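# Place glass cylinder from shelved bench upright in cart tray

## Task

Take the graduated cylinder that sits on the bench with shelves and set it standing upright in the cart's top tray, with its base resting on the tray floor itself rather than on the base of any other cylinder. Every other cylinder must also be standing in the tray at the end. The glass breaks if any cylinder tips over, reaches the room's floor, drops more than a few centimetres or is struck hard, and any of these is a failure. Finally open the gripper and pull away so that nothing is held up by the robot; the robot itself must not topple or be left leaning.

## Robot and tools

Robot: a Hello Robot Stretch 3 with one arm. It has a two-wheeled base (0.33 m long, 0.34 m wide), a lift that moves the arm up and down a mast, and a telescoping arm that reaches out to the robot's right side, ending in a wrist and a two-finger gripper. The arm cannot reach forward, so to shift the gripper along the robot's forward direction you drive the base. The base turns about a point between the wheels, 0.05 m behind its front edge; it cannot slide sideways. With the arm pulled in and the wrist folded, a turn sweeps a circle of radius 0.28 m; an unfolded wrist sticks out past it.

Frames: the base frame has its origin on the floor between the drive wheels, x ahead, y to the left, z up. hand_pose is reported in this frame, at the point where the closed fingertips meet. The odometry frame is the base frame as it was when the scene started; base_odometry counts wheel turns only, so slip shows up as travel. Heading is positive to the left, within -3.142 to 3.142.

Tool execute_actions takes "actions", a list run in order (an empty list just reports). Each action may hold "robot", "steps" (1 to 450 control steps at 30 per second) and "until". "robot" is one command, a queue (a list of up to 8 commands, run one after another, each starting when the previous one ended done), or {"stop": true}, which brakes everything and clears the queue. A command can contain:
- "base": exactly one of {"translate_m": d}, a straight drive of d metres relative to where the base is when the command begins (forward positive, |d| at most 1), or {"rotate_rad": d}, an on-the-spot turn relative to the current heading (left/counter-clockwise positive, |d| at most 3.2).
- "joints": absolute targets by name; unnamed joints keep their old targets. Ranges: lift_m 0 to 1.1 (arm height); arm_m 0 to 0.52 (extension); wrist_yaw_rad -1.345 to 4.42 (0 along the arm, positive swings toward the front, 3.0 folds over the base); wrist_pitch_rad -1.57 to 0.451 (0 level, negative tips the fingertips down); wrist_roll_rad -2.911 to 2.911; gripper_m -0.089 to 0.179 (wider is higher; the actual fingertip gap is 0.007 m less when nearly shut, 0.025 m less when wide open); head_pan_rad -3.953 to 1.73 (0 forward, positive left, -1.57 looks along the arm); head_tilt_rad -1.53 to 0.419 (negative looks down).
- "contact_limits": {"arm_m": effort percent 1 to 100}, the motor effort at which the arm's motion halts; smaller is gentler.
- In a queue, {"pause_s": s} waits up to 15 s.
A new command acts immediately and discards the rest of any older queue. Any out-of-range or malformed value rejects the whole call. "until" ends an action early: {"robot": {"status": "ended"}} waits for all motion to finish; other fields compare readings, goals or statuses, e.g. {"lift_m": [">", 0.3]}. Use {"any": {"status": "ended"}} to stop at the first finished motion. Avoid "=" on readings, since done means within tolerance.

Tool zoom_image: "camera" (head_camera, nav_camera or wrist_camera) and "region" [x0, y0, x1, y1] in pixels, origin top-left, at most 504 by 504. head_camera and nav_camera turn with the head joints; wrist_camera rides on the gripper.

Tool finished_scene: "scene" number; it ends the scene for good and reports success. Wait until all motion has ended first.

Result lines: base_status and joint_status give each motion's state: moving, done, off_target (resting away from the goal, maybe still pushing), contact_stop (the arm or lift pushed into something and went slack), time_out, stopped, not_commanded, torque_fault (a wrist servo went limp for 10 s). The bracket after base_status shows distance covered and goal. joint_goals, measured_speeds, motor_effort (percent, peak in brackets; noisy), refusals, queue (idle, running, done, dropped, stopped) and queue_left are also shown. Lines starting refused:, dropped: or replaced: explain rejected goals or how an earlier motion ended. robot.on_its_own appears when the robot has altered a goal by itself, a joint is slack or off, or base_tilt has drifted 3 degrees or more. lidar_m lists 12 distances in 30-degree sectors counter-clockwise from straight ahead, in a plane 0.17 m up; it cannot see glass. wrist_depth_mm and head_depth_mm are 7 by 7 grids of median depth; glass is omitted here too. Each result also carries one image per camera.

Gripper: to hold, command a gripper_m smaller than the object's width; to release, open at least 0.02 beyond where the pads touched. Neither the reading nor done proves a grasp. Squeezing too hard triggers a force reduction, so glass may slip; resend a different value to re-grip.

Speed: the base moves fast only when stowed (lift_m under 0.30, arm_m under 0.03, wrist_yaw_rad over 2.54); otherwise it is capped at 0.10 m/s and 0.63 rad/s.

What to avoid: fold or unfold the wrist only with lift_m between 0.32 and 0.95, wrist_pitch_rad -0.4 and roll near 0; once folded, the lift may go down to 0.25. With wrist_yaw_rad below -0.4 keep pitch at -0.5 or lower. Pushing against something rigid with the gripper higher than about 0.45 m can tip the robot, especially a second push after a contact_stop or a raised contact limit. Do not drive while gripping or pressing on something fixed, and beware of snagging furniture, above all when reversing. If it leans, reverse the last move in small steps, pull the gripper free, and lower lift_m to about 0.2 if needed. Lower the cylinder gently onto the tray floor, clear of other cylinders' bases, and never let it fall or knock. Occasional brief pushes may disturb loose objects. The simulation keeps running while you deliberate.

Each tool is called by a JSON object that holds its "api" and its "payload".

## Session

{"api": "execute_actions", "payload": {"actions": []}}

Scene clock: 0.00 s.
robot.base_odometry: x=+0.000 y=+0.000 heading=+0.000 (m, m, rad; robot's odometry frame)
robot.turned_by_wheels: +0.000 (rad since the last result)
robot.turned_by_imu: +0.000 (rad since the last result)
robot.base_tilt: forward=+2.6 right=-0.5 (deg)
robot.lidar_m: 1.76 1.96 2.05 1.93 1.97 1.92 1.81 1.86 1.96 1.24 1.26 1.64
robot.head_depth_mm: 1706 2492 2681 2657 2639 2621 2538 / 1584 2476 2672 2596 2584 2540 2501 / 1577 2471 2583 2574 2555 2512 2466 / 1517 2468 2536 2502 2484 1690 2276 / 1587 2462 2489 2486 2462 2409 2306 / 1513 2468 2461 2450 2410 2375 2355 / 1516 2433 2418 2396 2368 2317 2295
robot.base_status: not_commanded
robot.joint_positions: lift_m=+0.543 arm_m=-0.001 wrist_yaw_rad=+2.951 wrist_pitch_rad=-0.433 wrist_roll_rad=+0.016 gripper_m=+0.037 head_pan_rad=-0.008 head_tilt_rad=-0.002
robot.joint_goals: lift_m=+0.543 arm_m=-0.001 wrist_yaw_rad=+2.951 wrist_pitch_rad=-0.433 wrist_roll_rad=+0.016 gripper_m=+0.037 head_pan_rad=-0.008 head_tilt_rad=-0.002
robot.joint_status: lift_m=not_commanded arm_m=not_commanded wrist_yaw_rad=not_commanded wrist_pitch_rad=not_commanded wrist_roll_rad=not_commanded gripper_m=not_commanded head_pan_rad=not_commanded head_tilt_rad=not_commanded
robot.measured_speeds: translate_m=+0.000 rotate_rad=+0.000 lift_m=+0.000 arm_m=+0.000 wrist_yaw_rad=+0.000 wrist_pitch_rad=+0.000 wrist_roll_rad=+0.000 head_pan_rad=+0.000 head_tilt_rad=+0.000
robot: refusals=0 queue=idle queue_left=0
robot.motor_effort: left_wheel=-1 right_wheel=+0 lift_m=+21 arm_m=+0 wrist_yaw_rad=+0 wrist_pitch_rad=+8 wrist_roll_rad=+0 gripper_m=+0 head_pan_rad=+0 head_tilt_rad=+2 (%)
robot.hand_pose: x=+0.0208 y=+0.0743 z=+0.5527 quat_wxyz=(+0.218, +0.707, +0.084, +0.668) (m; robot's base frame)
robot.wrist_depth_mm: - - - - - - - / - - - - - - - / - - - - - - - / - - - - - - 953 / - - - 914 893 838 810 / 892 844 - 771 732 727 696 / 761 730 720 690 653 638 617
pictures: head_camera (sideways: a quarter turn clockwise sets it upright), nav_camera (sideways: a quarter turn counterclockwise sets it upright), wrist_camera
Images, in order (width x height): head_camera 896x504, nav_camera 672x504, wrist_camera 644x364.

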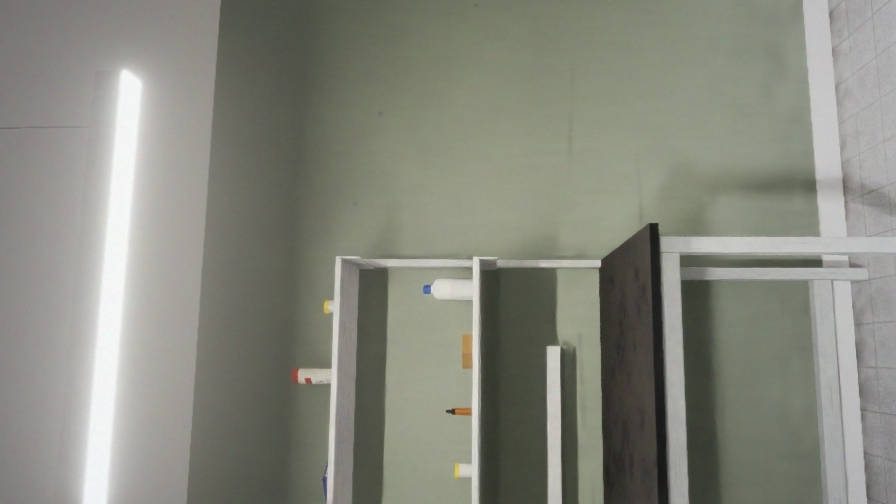

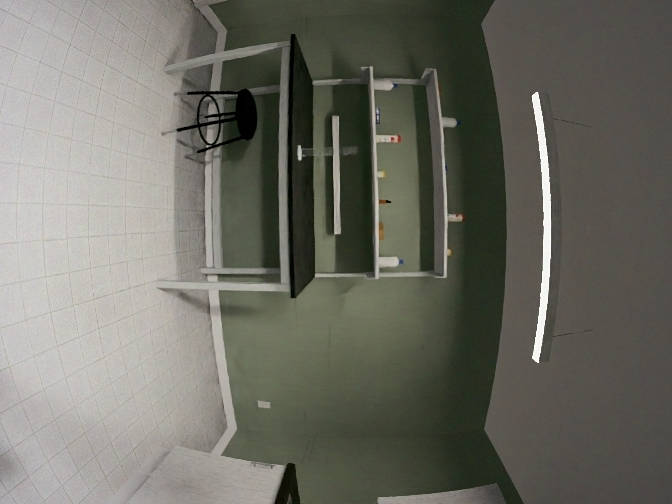

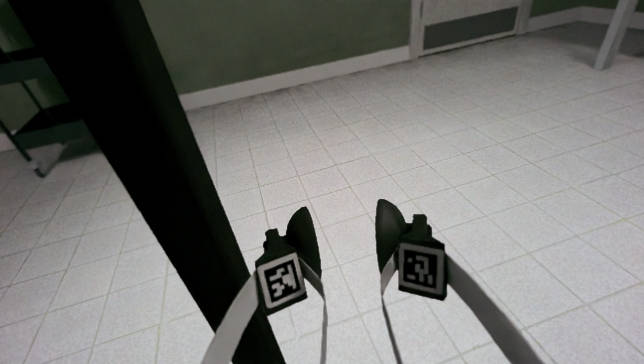

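{"api": "execute_actions", "payload": {"actions": [{"robot":{"joints":{"head_pan_rad":0.5,"head_tilt_rad":-0.3}},"steps":100,"until":{"robot":{"status":"ended"}}}]}}

{"api": "execute_actions", "payload": {"actions": [{"robot":{"joints":{"head_pan_rad":1.73,"head_tilt_rad":-0.3}},"steps":100,"until":{"robot":{"status":"ended"}}}]}}

Scene clock: 4.00 s.
robot.base_odometry: x=+0.000 y=+0.000 heading=+0.000 (m, m, rad; robot's odometry frame)
robot.turned_by_wheels: +0.000 (rad since the last result)
robot.turned_by_imu: +0.001 (rad since the last result)
robot.base_tilt: forward=+2.8 right=-0.2 (deg)
robot.lidar_m: 1.76 1.97 2.05 1.93 1.97 1.92 1.81 1.86 1.96 1.24 1.27 1.64
robot.head_depth_mm: 2146 2243 2313 2059 2493 2177 1652 / 2214 2316 2436 2358 2596 2170 1644 / 2317 2388 2471 2332 2671 2177 1642 / 2382 2475 2613 2310 2383 2164 1632 / 2498 2608 2696 2720 2769 2154 1642 / 2620 2712 2813 2906 2939 2155 1624 / 2653 2776 2884 3000 2922 2143 1624
robot.base_status: not_commanded
robot.joint_positions: lift_m=+0.543 arm_m=-0.001 wrist_yaw_rad=+2.951 wrist_pitch_rad=-0.433 wrist_roll_rad=+0.016 gripper_m=+0.037 head_pan_rad=+0.493 head_tilt_rad=-0.296
robot.joint_goals: lift_m=+0.543 arm_m=-0.001 wrist_yaw_rad=+2.951 wrist_pitch_rad=-0.433 wrist_roll_rad=+0.016 gripper_m=+0.037 head_pan_rad=+0.500 head_tilt_rad=-0.300
robot.joint_status: lift_m=not_commanded arm_m=not_commanded wrist_yaw_rad=not_commanded wrist_pitch_rad=not_commanded wrist_roll_rad=not_commanded gripper_m=not_commanded head_pan_rad=done head_tilt_rad=done
robot.measured_speeds: translate_m=+0.000 rotate_rad=+0.000 lift_m=+0.000 arm_m=+0.000 wrist_yaw_rad=+0.000 wrist_pitch_rad=+0.000 wrist_roll_rad=+0.000 head_pan_rad=+0.000 head_tilt_rad=+0.000
robot: refusals=0 queue=done queue_left=0
robot.motor_effort: left_wheel=-1(1) right_wheel=+0(0) lift_m=+21(21) arm_m=-1(0) wrist_yaw_rad=+0(0) wrist_pitch_rad=+8(8) wrist_roll_rad=+0(0) gripper_m=+1(0) head_pan_rad=+3(35) head_tilt_rad=-2(23) (%)
robot.hand_pose: x=+0.0208 y=+0.0743 z=+0.5527 quat_wxyz=(+0.218, +0.707, +0.084, +0.668) (m; robot's base frame)
robot.wrist_depth_mm: - - - - - - - / - - - - - - - / - - - - - - - / - - - - - - 933 / - - - 918 907 829 800 / 894 852 - 765 729 740 697 / 772 737 723 680 648 631 607
pictures: head_camera (sideways: a quarter turn clockwise sets it upright), nav_camera (sideways: a quarter turn counterclockwise sets it upright), wrist_camera
Images, in order (width x height): head_camera 896x504, nav_camera 672x504, wrist_camera 644x364.

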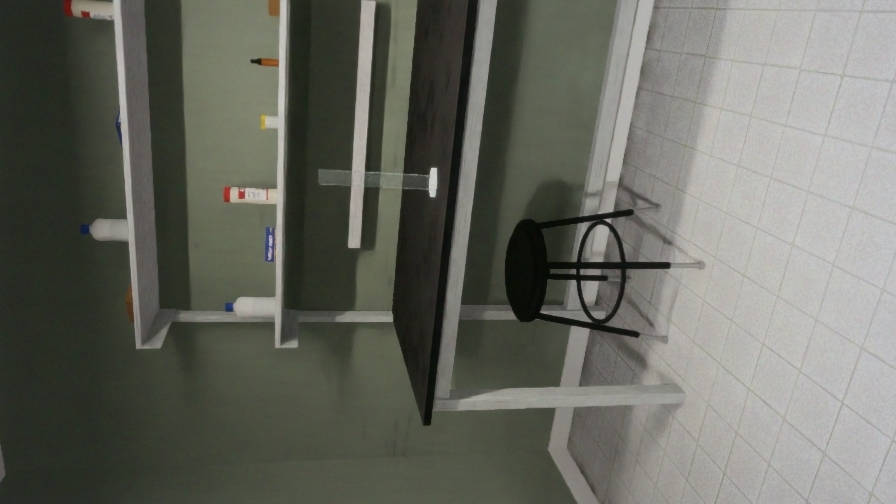

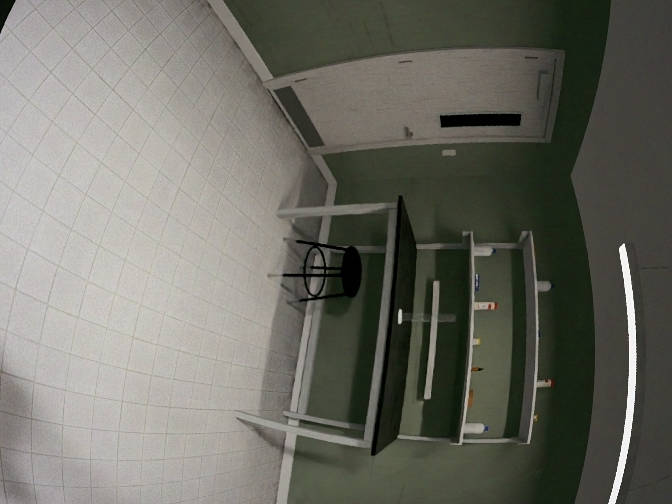

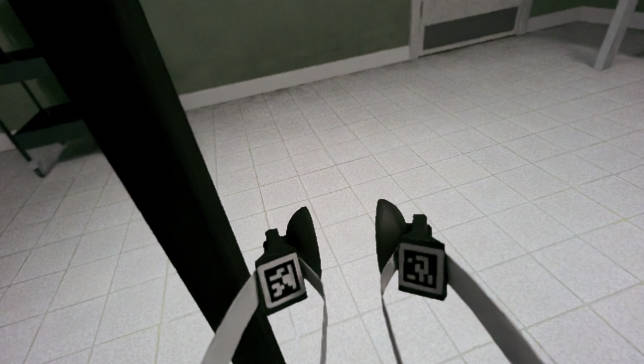

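Scene clock: 5.20 s.
robot.base_odometry: x=+0.000 y=+0.000 heading=+0.000 (m, m, rad; robot's odometry frame)
robot.turned_by_wheels: +0.000 (rad since the last result)
robot.turned_by_imu: +0.000 (rad since the last result)
robot.base_tilt: forward=+2.7 right=-0.4 (deg)
robot.lidar_m: 1.76 1.97 2.05 1.93 1.97 1.93 1.81 1.87 1.96 1.24 1.26 1.65
robot.head_depth_mm: 1703 1777 1855 1958 2045 2114 1660 / 1721 1790 1866 1950 2054 2102 1649 / 1711 1786 1862 1944 2040 2113 1651 / 1715 1800 1854 1960 2048 2112 1645 / 1707 1798 1855 1968 2053 2111 1639 / 1710 1786 1890 1963 2060 2075 1626 / 1720 1785 1874 1949 1870 1915 1633
robot.base_status: not_commanded
robot.joint_positions: lift_m=+0.543 arm_m=-0.001 wrist_yaw_rad=+2.951 wrist_pitch_rad=-0.433 wrist_roll_rad=+0.016 gripper_m=+0.037 head_pan_rad=+1.715 head_tilt_rad=-0.296
robot.joint_goals: lift_m=+0.543 arm_m=-0.001 wrist_yaw_rad=+2.951 wrist_pitch_rad=-0.433 wrist_roll_rad=+0.016 gripper_m=+0.037 head_pan_rad=+1.730 head_tilt_rad=-0.300
robot.joint_status: lift_m=not_commanded arm_m=not_commanded wrist_yaw_rad=not_commanded wrist_pitch_rad=not_commanded wrist_roll_rad=not_commanded gripper_m=not_commanded head_pan_rad=done head_tilt_rad=done
robot.measured_speeds: translate_m=+0.000 rotate_rad=+0.000 lift_m=+0.000 arm_m=+0.000 wrist_yaw_rad=+0.000 wrist_pitch_rad=+0.000 wrist_roll_rad=+0.000 head_pan_rad=+0.000 head_tilt_rad=+0.000
robot: refusals=0 queue=done queue_left=0
robot.motor_effort: left_wheel=-1(1) right_wheel=+0(0) lift_m=+21(21) arm_m=+0(0) wrist_yaw_rad=+0(0) wrist_pitch_rad=+8(8) wrist_roll_rad=+0(0) gripper_m=+0(0) head_pan_rad=+4(39) head_tilt_rad=-2(0) (%)
robot.hand_pose: x=+0.0208 y=+0.0743 z=+0.5527 quat_wxyz=(+0.218, +0.707, +0.084, +0.668) (m; robot's base frame)
robot.wrist_depth_mm: - - - - - - - / - - - - - - - / - - - - - - - / - - - - - - 965 / - - - 930 888 843 813 / 910 842 - 773 730 720 693 / 745 729 725 694 657 635 611
pictures: head_camera (sideways: a quarter turn clockwise sets it upright), nav_camera (sideways: a quarter turn counterclockwise sets it upright), wrist_camera
Images, in order (width x height): head_camera 896x504, nav_camera 672x504, wrist_camera 644x364.

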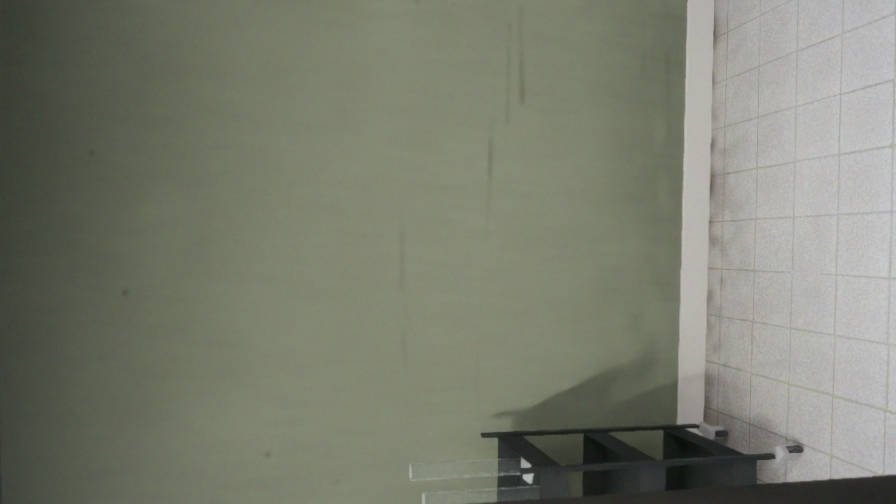

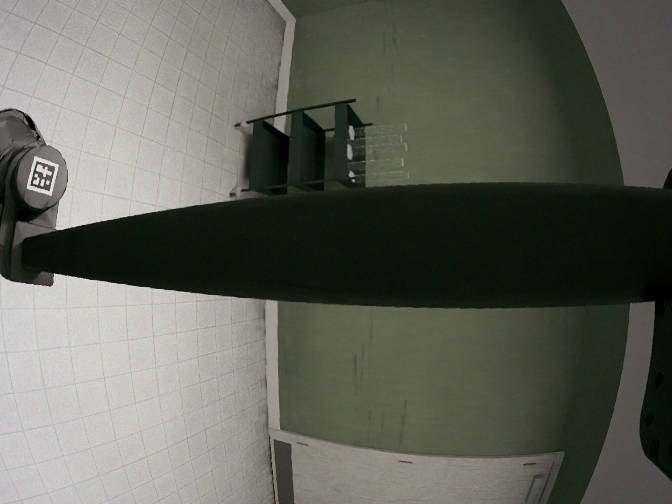

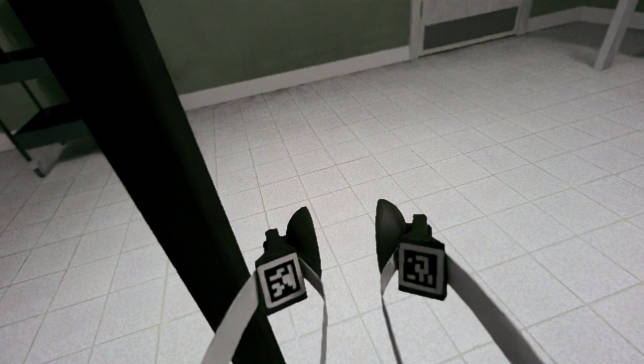

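{"api": "execute_actions", "payload": {"actions": [{"robot":[{"base":{"rotate_rad":0.555},"joints":{"lift_m":0.28,"head_pan_rad":-1.5,"head_tilt_rad":-0.5}},{"base":{"translate_m":1.0}},{"base":{"translate_m":0.37}},{"base":{"rotate_rad":1.155},"joints":{"lift_m":0.9}},{"joints":{"wrist_yaw_rad":0,"gripper_m":0.15}},{"joints":{"wrist_pitch_rad":0,"wrist_roll_rad":0}}],"steps":450,"until":{"robot":{"status":"ended"}}},{"steps":450,"until":{"robot":{"status":"ended"}}}]}}

Scene clock: 40.70 s.
robot.base_odometry: x=+1.164 y=+0.722 heading=+1.710 (m, m, rad; robot's odometry frame)
robot.turned_by_wheels: +1.710 (rad since the last result)
robot.turned_by_imu: +1.681 (rad since the last result)
robot.base_tilt: forward=+2.8 right=-0.4 (deg)
robot.lidar_m: 1.27 1.38 1.93 3.02 3.22 1.92 1.87 1.04 1.21 0.63 0.73 1.31
robot.head_depth_mm: 1036 1144 1239 970 665 1485 1457 / 1055 1152 1246 959 664 1554 1432 / 1015 1161 1254 950 658 1070 - / 1070 1171 1253 938 651 922 - / 1069 1182 1269 924 662 919 1302 / 1090 1188 1278 919 642 923 1324 / 1075 1198 1273 907 638 1519 1282
robot.base_status: done (rotate_rad +1.1549 of +1.1550)
robot.joint_positions: lift_m=+0.899 arm_m=-0.001 wrist_yaw_rad=+0.002 wrist_pitch_rad=-0.025 wrist_roll_rad=+0.004 gripper_m=+0.150 head_pan_rad=-1.493 head_tilt_rad=-0.494
robot.joint_goals: lift_m=+0.900 arm_m=-0.001 wrist_yaw_rad=+0.000 wrist_pitch_rad=+0.000 wrist_roll_rad=+0.000 gripper_m=+0.150 head_pan_rad=-1.500 head_tilt_rad=-0.500
robot.joint_status: lift_m=done arm_m=not_commanded wrist_yaw_rad=done wrist_pitch_rad=done wrist_roll_rad=done gripper_m=done head_pan_rad=done head_tilt_rad=done
robot.measured_speeds: translate_m=+0.000 rotate_rad=+0.000 lift_m=+0.000 arm_m=+0.000 wrist_yaw_rad=+0.000 wrist_pitch_rad=+0.000 wrist_roll_rad=+0.000 head_pan_rad=+0.000 head_tilt_rad=+0.000
robot: refusals=0 queue=done queue_left=0
robot.motor_effort: left_wheel=-3(12) right_wheel=+1(6) lift_m=+30(27) arm_m=-1(1) wrist_yaw_rad=-3(5) wrist_pitch_rad=+12(12) wrist_roll_rad=-3(2) gripper_m=+0(84) head_pan_rad=-3(37) head_tilt_rad=-3(16) (%)
robot.hand_pose: x=-0.0208 y=-0.3997 z=+1.0076 quat_wxyz=(+0.706, +0.010, -0.708, -0.008) (m; robot's base frame)
robot.wrist_depth_mm: - 818 956 950 911 923 887 / - - - 983 968 933 918 / - - - - - 951 950 / - - 825 714 621 571 505 / 559 507 455 415 383 368 338 / 354 344 309 295 279 270 265 / 361 355 351 337 330 - -
pictures: head_camera (sideways: a quarter turn clockwise sets it upright), nav_camera (sideways: a quarter turn counterclockwise sets it upright), wrist_camera
Images, in order (width x height): head_camera 896x504, nav_camera 672x504, wrist_camera 644x364.

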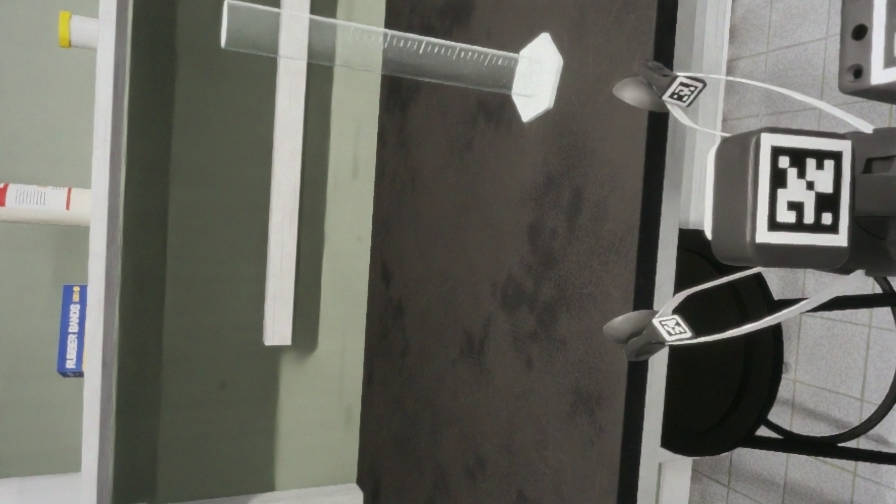

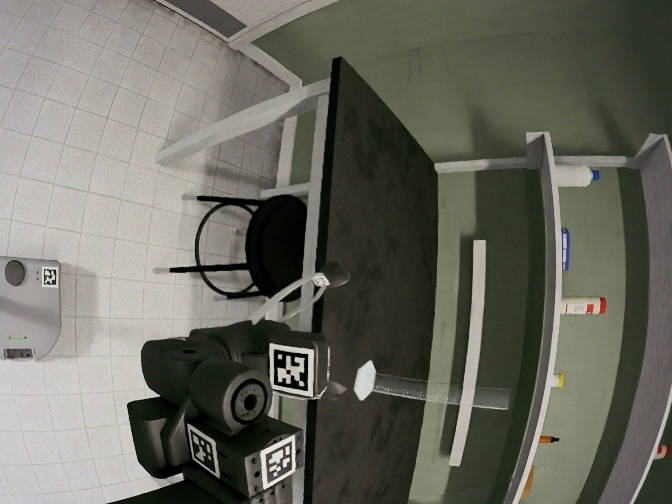

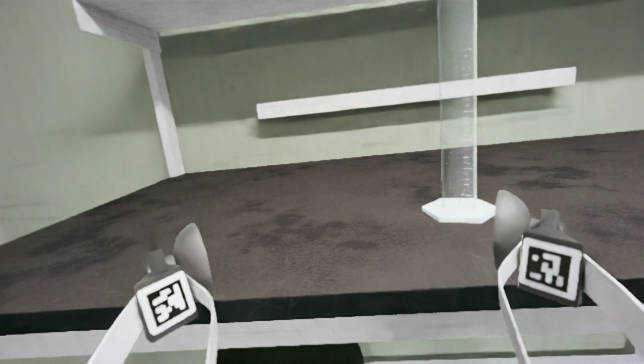

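{"api": "execute_actions", "payload": {"actions": [{"robot":{"base":{"translate_m":-0.14},"joints":{"lift_m":1.0,"arm_m":0.08,"head_pan_rad":-1.57,"wrist_pitch_rad":0.025}},"steps":450,"until":{"robot":{"status":"ended"}}}]}}

Scene clock: 46.97 s.
robot.base_odometry: x=+1.184 y=+0.583 heading=+1.710 (m, m, rad; robot's odometry frame)
robot.turned_by_wheels: +0.000 (rad since the last result)
robot.turned_by_imu: +0.001 (rad since the last result)
robot.base_tilt: forward=+2.7 right=-0.5 (deg)
robot.lidar_m: 1.41 1.52 2.01 3.02 2.34 1.77 1.73 0.91 1.20 0.91 0.65 0.83
robot.head_depth_mm: 1046 1159 1256 1116 - - 1338 / 1055 1164 1251 - - - 1337 / 1048 1159 1251 1157 - - 1342 / 1068 1164 1244 - - - 1335 / 1056 1163 1247 956 622 1517 1333 / 1057 1162 1246 913 644 935 1354 / 1044 1161 1248 908 637 888 1284
robot.base_status: done (translate_m -0.1400 of -0.1400)
robot.joint_positions: lift_m=+0.999 arm_m=+0.080 wrist_yaw_rad=+0.001 wrist_pitch_rad=+0.002 wrist_roll_rad=+0.004 gripper_m=+0.150 head_pan_rad=-1.563 head_tilt_rad=-0.494
robot.joint_goals: lift_m=+1.000 arm_m=+0.080 wrist_yaw_rad=+0.000 wrist_pitch_rad=+0.025 wrist_roll_rad=+0.000 gripper_m=+0.150 head_pan_rad=-1.570 head_tilt_rad=-0.500
robot.joint_status: lift_m=done arm_m=done wrist_yaw_rad=done wrist_pitch_rad=done wrist_roll_rad=done gripper_m=done head_pan_rad=done head_tilt_rad=done
robot.measured_speeds: translate_m=+0.000 rotate_rad=+0.000 lift_m=+0.000 arm_m=+0.000 wrist_yaw_rad=+0.000 wrist_pitch_rad=+0.000 wrist_roll_rad=+0.000 head_pan_rad=+0.000 head_tilt_rad=+0.000
robot: refusals=0 queue=done queue_left=0
robot.motor_effort: left_wheel=-2(9) right_wheel=+2(3) lift_m=+30(30) arm_m=+3(3) wrist_yaw_rad=-1(3) wrist_pitch_rad=+11(13) wrist_roll_rad=-2(2) gripper_m=+0(0) head_pan_rad=-3(12) head_tilt_rad=-2(2) (%)
robot.hand_pose: x=-0.0211 y=-0.4809 z=+1.1145 quat_wxyz=(+0.706, +0.000, -0.708, +0.001) (m; robot's base frame)
robot.wrist_depth_mm: 923 872 681 668 699 796 832 / 733 924 918 930 901 872 874 / - 968 949 931 888 872 879 / - - - 980 952 919 896 / - 877 801 722 667 642 587 / 615 595 531 504 475 434 434 / 445 407 400 386 364 358 339
pictures: head_camera (sideways: a quarter turn clockwise sets it upright), nav_camera (sideways: a quarter turn counterclockwise sets it upright), wrist_camera
Images, in order (width x height): head_camera 896x504, nav_camera 672x504, wrist_camera 644x364.

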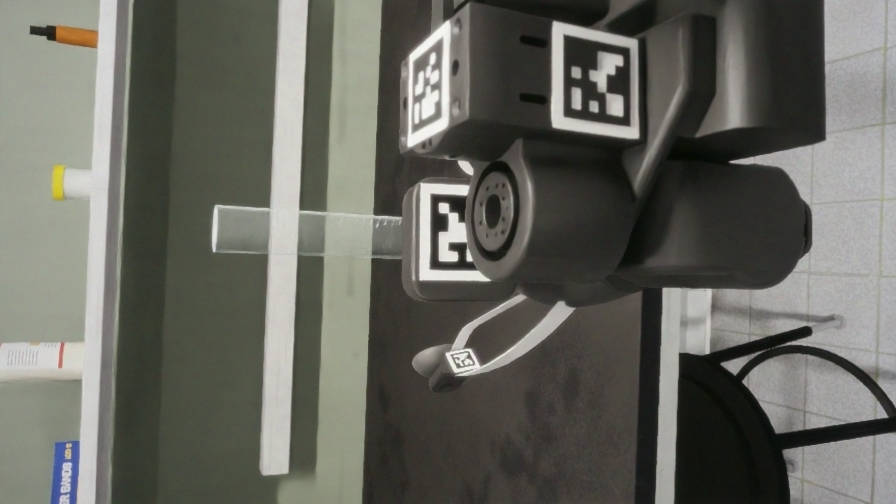

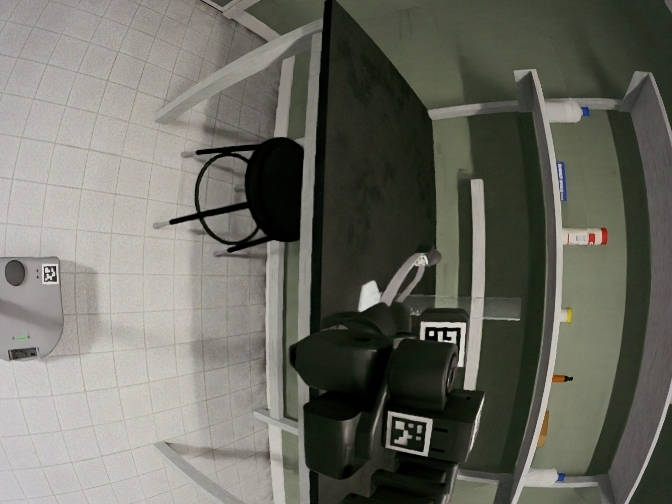

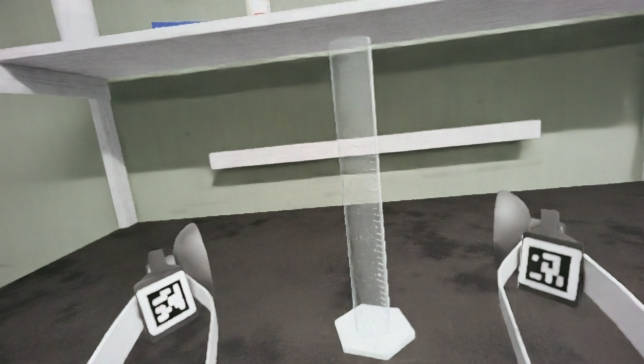

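{"api": "execute_actions", "payload": {"actions": [{"robot":{"joints":{"arm_m":0.2}},"steps":450,"until":{"robot":{"status":"ended"}}}]}}

Scene clock: 50.97 s.
robot.base_odometry: x=+1.184 y=+0.583 heading=+1.710 (m, m, rad; robot's odometry frame)
robot.turned_by_wheels: +0.000 (rad since the last result)
robot.turned_by_imu: +0.001 (rad since the last result)
robot.base_tilt: forward=+2.7 right=-0.4 (deg)
robot.lidar_m: 1.41 1.52 2.01 3.03 2.34 1.77 1.73 0.92 1.20 0.91 0.65 0.83
robot.head_depth_mm: 1045 1158 1218 - 635 1515 1394 / 1059 1165 1210 - 609 1526 1386 / 1040 1168 1218 - 604 1524 1381 / 1066 1158 1234 - 600 1517 1376 / 1054 1165 1244 874 647 1523 1327 / 1054 1166 1246 915 643 937 1352 / 1046 1160 1245 906 637 887 1282
robot.base_status: done (translate_m -0.1400 of -0.1400)
robot.joint_positions: lift_m=+0.999 arm_m=+0.200 wrist_yaw_rad=+0.001 wrist_pitch_rad=+0.002 wrist_roll_rad=+0.004 gripper_m=+0.150 head_pan_rad=-1.563 head_tilt_rad=-0.494
robot.joint_goals: lift_m=+1.000 arm_m=+0.200 wrist_yaw_rad=+0.000 wrist_pitch_rad=+0.025 wrist_roll_rad=+0.000 gripper_m=+0.150 head_pan_rad=-1.570 head_tilt_rad=-0.500
robot.joint_status: lift_m=done arm_m=done wrist_yaw_rad=done wrist_pitch_rad=done wrist_roll_rad=done gripper_m=done head_pan_rad=done head_tilt_rad=done
robot.measured_speeds: translate_m=+0.000 rotate_rad=+0.000 lift_m=+0.000 arm_m=+0.000 wrist_yaw_rad=+0.000 wrist_pitch_rad=+0.000 wrist_roll_rad=+0.000 head_pan_rad=+0.000 head_tilt_rad=+0.000
robot: refusals=0 queue=done queue_left=0
robot.motor_effort: left_wheel=-2(2) right_wheel=+2(1) lift_m=+31(30) arm_m=+3(4) wrist_yaw_rad=-1(2) wrist_pitch_rad=+11(11) wrist_roll_rad=-2(2) gripper_m=+1(0) head_pan_rad=-2(3) head_tilt_rad=-3(3) (%)
robot.hand_pose: x=-0.0212 y=-0.6009 z=+1.1145 quat_wxyz=(+0.706, +0.000, -0.708, +0.001) (m; robot's base frame)
robot.wrist_depth_mm: 565 526 570 621 714 735 733 / 720 821 807 798 778 769 748 / 864 848 844 827 802 773 778 / 910 897 863 857 823 831 810 / 924 846 803 738 656 628 585 / 624 575 529 502 474 438 435 / 444 404 400 383 369 353 341
pictures: head_camera (sideways: a quarter turn clockwise sets it upright), nav_camera (sideways: a quarter turn counterclockwise sets it upright), wrist_camera
Images, in order (width x height): head_camera 896x504, nav_camera 672x504, wrist_camera 644x364.

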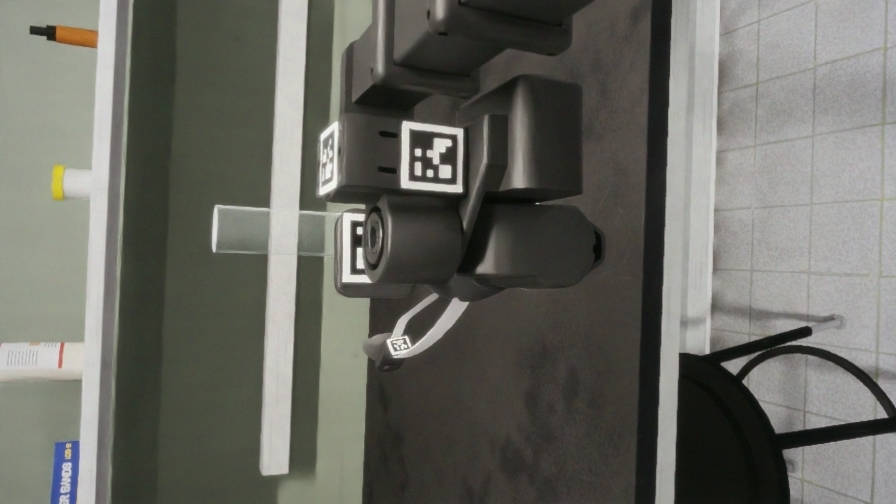

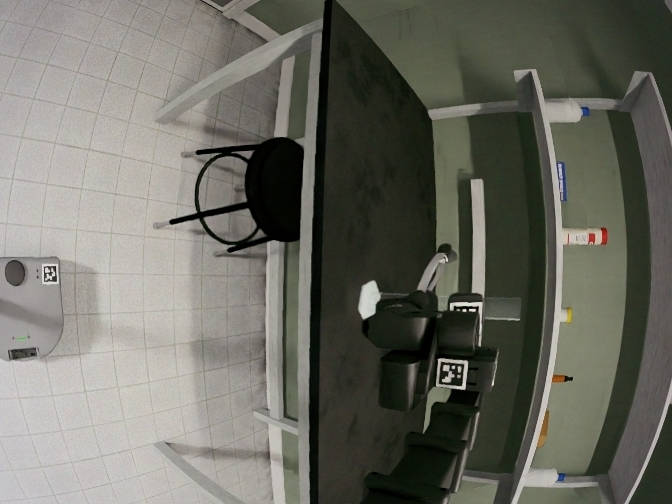

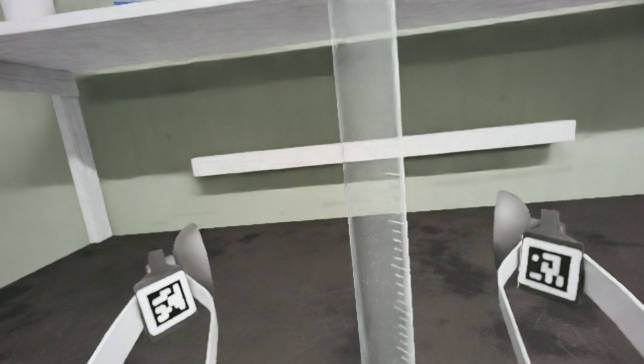

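{"api": "execute_actions", "payload": {"actions": [{"robot":[{"base":{"translate_m":-0.022},"joints":{"arm_m":0.245}},{"joints":{"gripper_m":0.085}}],"steps":450,"until":{"robot":{"status":"ended"}}}]}}

Scene clock: 57.47 s.
robot.base_odometry: x=+1.187 y=+0.561 heading=+1.710 (m, m, rad; robot's odometry frame)
robot.turned_by_wheels: +0.000 (rad since the last result)
robot.turned_by_imu: +0.001 (rad since the last result)
robot.base_tilt: forward=+2.6 right=-0.4 (deg)
robot.lidar_m: 1.44 1.55 2.03 3.04 2.30 1.75 1.71 0.89 1.20 0.92 0.66 0.84
robot.head_depth_mm: 1044 1163 1210 - 637 1513 1389 / 1055 1163 1166 901 661 1514 1385 / 1045 1162 1211 - 656 1515 1377 / 1066 1161 1216 - 627 1520 1372 / 1068 1162 1252 922 646 1526 1337 / 880 1160 1250 915 641 950 1326 / 1044 1157 1243 909 637 890 1282
robot.base_status: done (translate_m -0.0220 of -0.0220)
robot.joint_positions: lift_m=+0.999 arm_m=+0.245 wrist_yaw_rad=+0.001 wrist_pitch_rad=+0.002 wrist_roll_rad=+0.004 gripper_m=+0.085 head_pan_rad=-1.563 head_tilt_rad=-0.494
robot.joint_goals: lift_m=+1.000 arm_m=+0.245 wrist_yaw_rad=+0.000 wrist_pitch_rad=+0.025 wrist_roll_rad=+0.000 gripper_m=+0.085 head_pan_rad=-1.570 head_tilt_rad=-0.500
robot.joint_status: lift_m=done arm_m=done wrist_yaw_rad=done wrist_pitch_rad=done wrist_roll_rad=done gripper_m=done head_pan_rad=done head_tilt_rad=done
robot.measured_speeds: translate_m=+0.000 rotate_rad=+0.000 lift_m=+0.000 arm_m=+0.000 wrist_yaw_rad=+0.000 wrist_pitch_rad=+0.000 wrist_roll_rad=+0.000 head_pan_rad=+0.000 head_tilt_rad=+0.000
robot: refusals=0 queue=done queue_left=0
robot.motor_effort: left_wheel=-2(9) right_wheel=+1(4) lift_m=+31(30) arm_m=+3(3) wrist_yaw_rad=-1(1) wrist_pitch_rad=+11(11) wrist_roll_rad=-2(2) gripper_m=+0(77) head_pan_rad=-3(3) head_tilt_rad=-3(3) (%)
robot.hand_pose: x=-0.0212 y=-0.6459 z=+1.1145 quat_wxyz=(+0.706, +0.000, -0.708, +0.001) (m; robot's base frame)
robot.wrist_depth_mm: 487 518 566 618 711 691 689 / 722 779 765 732 730 735 706 / 810 807 791 768 745 726 723 / 858 837 817 806 775 770 759 / 901 867 823 710 670 624 572 / 613 568 - 501 467 434 430 / 447 432 396 384 372 354 345
pictures: head_camera (sideways: a quarter turn clockwise sets it upright), nav_camera (sideways: a quarter turn counterclockwise sets it upright), wrist_camera
Images, in order (width x height): head_camera 896x504, nav_camera 672x504, wrist_camera 644x364.

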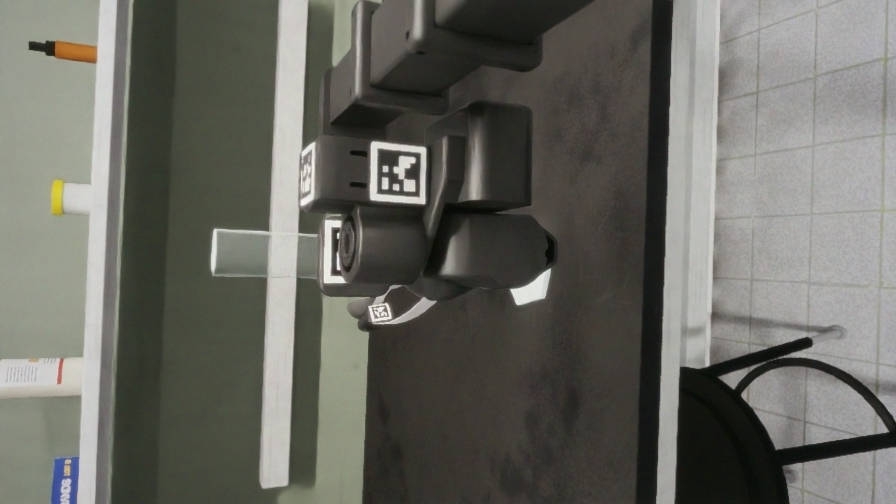

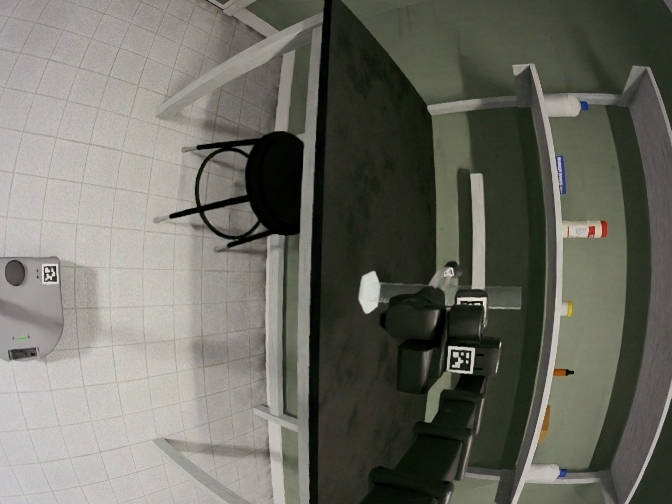

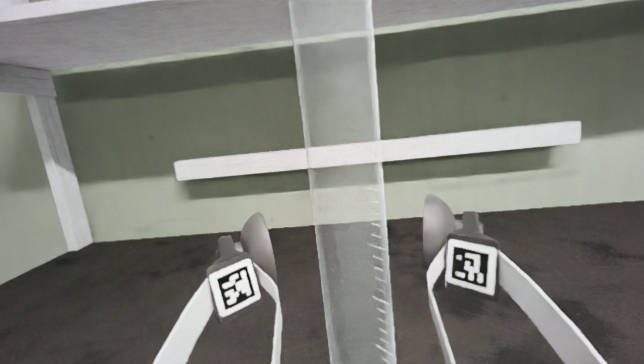

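{"api": "execute_actions", "payload": {"actions": [{"robot":[{"joints":{"arm_m":0.257,"gripper_m":0.058}}],"steps":450,"until":{"robot":{"status":"ended"}}}]}}

{"api": "zoom_image", "payload": {"camera": "nav_camera", "region": [340, 220, 540, 370]}}

Scene clock: 64.50 s.
robot.base_odometry: x=+1.187 y=+0.561 heading=+1.710 (m, m, rad; robot's odometry frame)
robot.turned_by_wheels: +0.000 (rad since the last result)
robot.turned_by_imu: +0.001 (rad since the last result)
robot.base_tilt: forward=+2.8 right=-0.3 (deg)
robot.lidar_m: 1.44 1.55 2.02 3.04 2.31 1.75 1.71 0.89 1.20 0.92 0.66 0.84
robot.head_depth_mm: 1044 1155 1214 - 638 1517 1383 / 1054 1158 1161 930 662 1514 1386 / 1043 1160 1210 - 656 1514 1382 / 1067 1159 1211 - 628 1524 1370 / 1066 1162 1240 922 647 1518 1333 / 879 1162 1244 915 643 951 1331 / 1047 1165 1247 908 637 888 1284
robot.base_status: done (translate_m -0.0220 of -0.0220)
robot.joint_positions: lift_m=+0.999 arm_m=+0.257 wrist_yaw_rad=+0.001 wrist_pitch_rad=+0.002 wrist_roll_rad=+0.004 gripper_m=+0.058 head_pan_rad=-1.563 head_tilt_rad=-0.494
robot.joint_goals: lift_m=+1.000 arm_m=+0.257 wrist_yaw_rad=+0.000 wrist_pitch_rad=+0.025 wrist_roll_rad=+0.000 gripper_m=+0.058 head_pan_rad=-1.570 head_tilt_rad=-0.500
robot.joint_status: lift_m=done arm_m=done wrist_yaw_rad=done wrist_pitch_rad=done wrist_roll_rad=done gripper_m=done head_pan_rad=done head_tilt_rad=done
robot.measured_speeds: translate_m=+0.000 rotate_rad=+0.000 lift_m=+0.000 arm_m=+0.000 wrist_yaw_rad=+0.000 wrist_pitch_rad=+0.000 wrist_roll_rad=+0.000 head_pan_rad=+0.000 head_tilt_rad=+0.000
robot: refusals=0 queue=done queue_left=0
robot.motor_effort: left_wheel=-2(3) right_wheel=+1(1) lift_m=+30(30) arm_m=+3(3) wrist_yaw_rad=-1(1) wrist_pitch_rad=+11(11) wrist_roll_rad=-2(2) gripper_m=+0(75) head_pan_rad=-2(3) head_tilt_rad=-2(3) (%)
robot.hand_pose: x=-0.0212 y=-0.6579 z=+1.1145 quat_wxyz=(+0.706, +0.000, -0.708, +0.001) (m; robot's base frame)
robot.wrist_depth_mm: 486 523 565 628 701 699 690 / 710 772 751 746 730 715 702 / 806 798 769 751 738 719 719 / 836 850 800 781 781 755 753 / 883 843 819 719 695 631 580 / 622 563 557 492 449 456 431 / 445 426 400 386 370 356 347
pictures: head_camera (sideways: a quarter turn clockwise sets it upright), nav_camera (sideways: a quarter turn counterclockwise sets it upright), wrist_camera
Images, in order (width x height): head_camera 896x504, nav_camera 672x504, wrist_camera 644x364.

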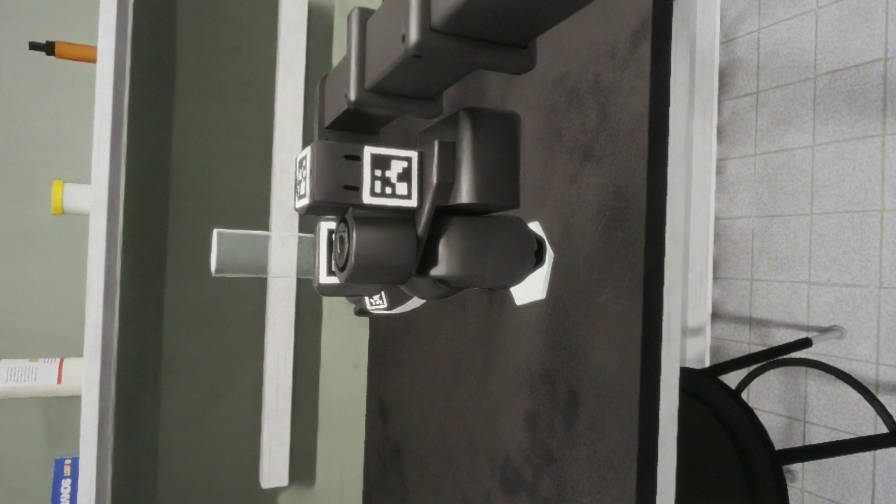

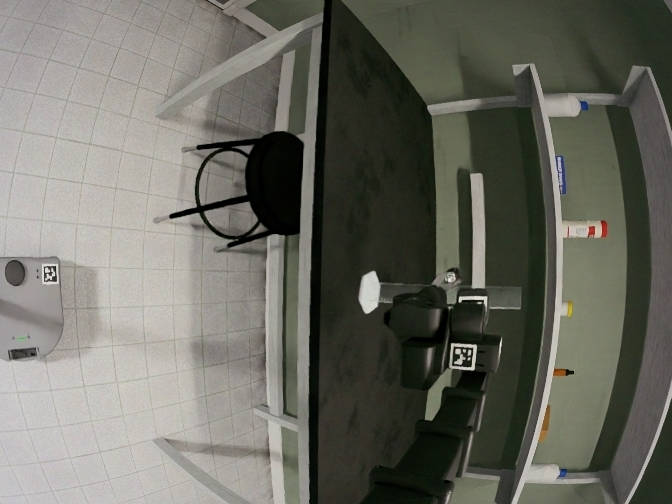

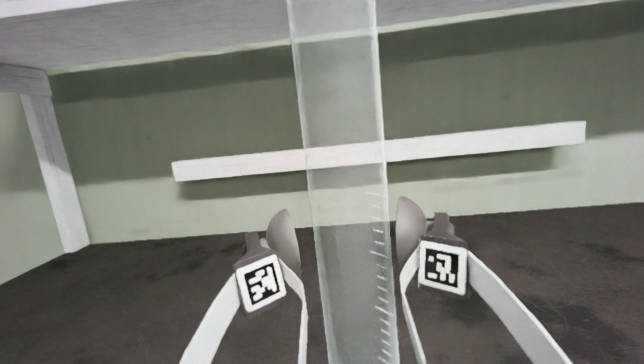

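Region (340, 220, 540, 370) of nav_camera's 672x504 image, scaled by 2.520, with more detail than that image has; it fills the top 378 rows of this view, and the rest is white.

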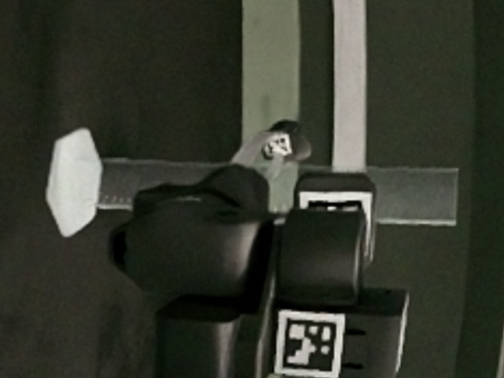

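{"api": "execute_actions", "payload": {"actions": [{"robot":[{"joints":{"arm_m":0.262}},{"joints":{"gripper_m":0.0}},{"joints":{"lift_m":1.03}}],"steps":450,"until":{"robot":{"status":"ended"}}}]}}

Scene clock: 69.57 s.
robot.base_odometry: x=+1.187 y=+0.561 heading=+1.710 (m, m, rad; robot's odometry frame)
robot.turned_by_wheels: +0.000 (rad since the last result)
robot.turned_by_imu: +0.001 (rad since the last result)
robot.base_tilt: forward=+3.0 right=-0.3 (deg)
robot.lidar_m: 1.43 1.55 2.02 3.04 2.31 1.75 1.71 0.90 1.20 0.92 0.66 0.84
robot.head_depth_mm: 1040 1158 - 859 665 1517 1388 / 1054 1162 - 901 660 1511 1381 / 1045 1154 - 836 658 1508 1380 / 1067 1162 - - 653 1518 1369 / 1066 1159 1240 926 647 1518 1331 / 880 1161 1244 918 643 953 1325 / 1044 1155 1240 906 638 887 1285
robot.base_status: done (translate_m -0.0220 of -0.0220)
robot.joint_positions: lift_m=+1.029 arm_m=+0.262 wrist_yaw_rad=-0.001 wrist_pitch_rad=-0.016 wrist_roll_rad=+0.004 gripper_m=+0.001 head_pan_rad=-1.563 head_tilt_rad=-0.494
robot.joint_goals: lift_m=+1.030 arm_m=+0.262 wrist_yaw_rad=+0.000 wrist_pitch_rad=+0.025 wrist_roll_rad=+0.000 gripper_m=+0.000 head_pan_rad=-1.570 head_tilt_rad=-0.500
robot.joint_status: lift_m=done arm_m=done wrist_yaw_rad=done wrist_pitch_rad=done wrist_roll_rad=done gripper_m=done head_pan_rad=done head_tilt_rad=done
robot.measured_speeds: translate_m=+0.000 rotate_rad=+0.000 lift_m=+0.000 arm_m=+0.000 wrist_yaw_rad=+0.000 wrist_pitch_rad=+0.000 wrist_roll_rad=+0.000 head_pan_rad=+0.000 head_tilt_rad=+0.000
robot: refusals=0 queue=done queue_left=0
robot.motor_effort: left_wheel=-3(3) right_wheel=+1(1) lift_m=+32(31) arm_m=+3(4) wrist_yaw_rad=+1(1) wrist_pitch_rad=+19(21) wrist_roll_rad=-2(2) gripper_m=-12(86) head_pan_rad=-3(2) head_tilt_rad=-2(2) (%)
robot.hand_pose: x=-0.0216 y=-0.6624 z=+1.1398 quat_wxyz=(+0.706, +0.006, -0.708, -0.006) (m; robot's base frame)
robot.wrist_depth_mm: 476 461 514 572 645 680 670 / 693 757 747 735 720 718 697 / 793 800 766 753 731 725 715 / 821 806 797 789 762 750 745 / 856 821 816 783 720 669 613 / 656 614 581 531 478 483 462 / 481 455 433 417 398 384 370
pictures: head_camera (sideways: a quarter turn clockwise sets it upright), nav_camera (sideways: a quarter turn counterclockwise sets it upright), wrist_camera
Images, in order (width x height): head_camera 896x504, nav_camera 672x504, wrist_camera 644x364.

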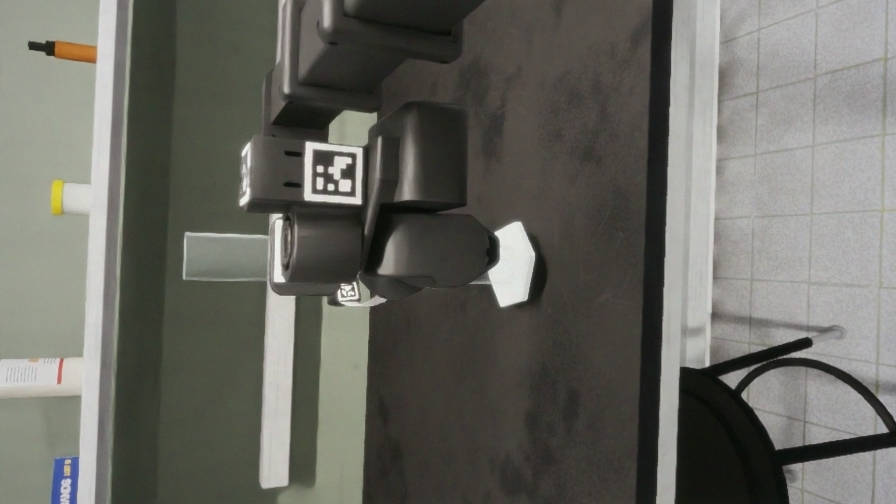

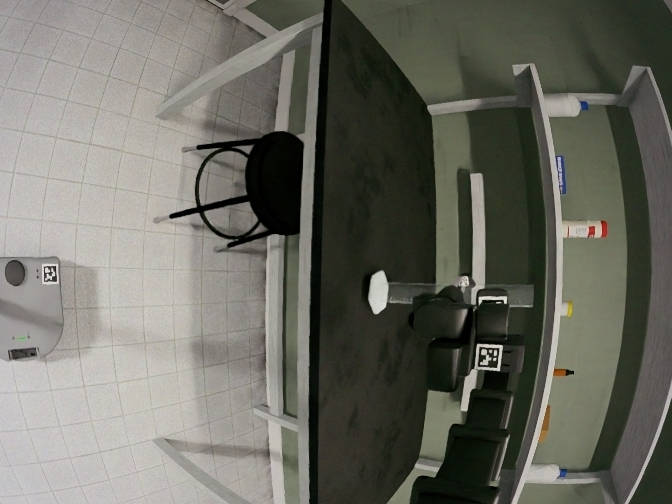

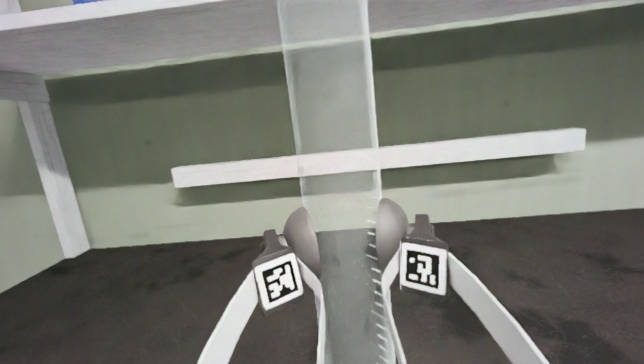

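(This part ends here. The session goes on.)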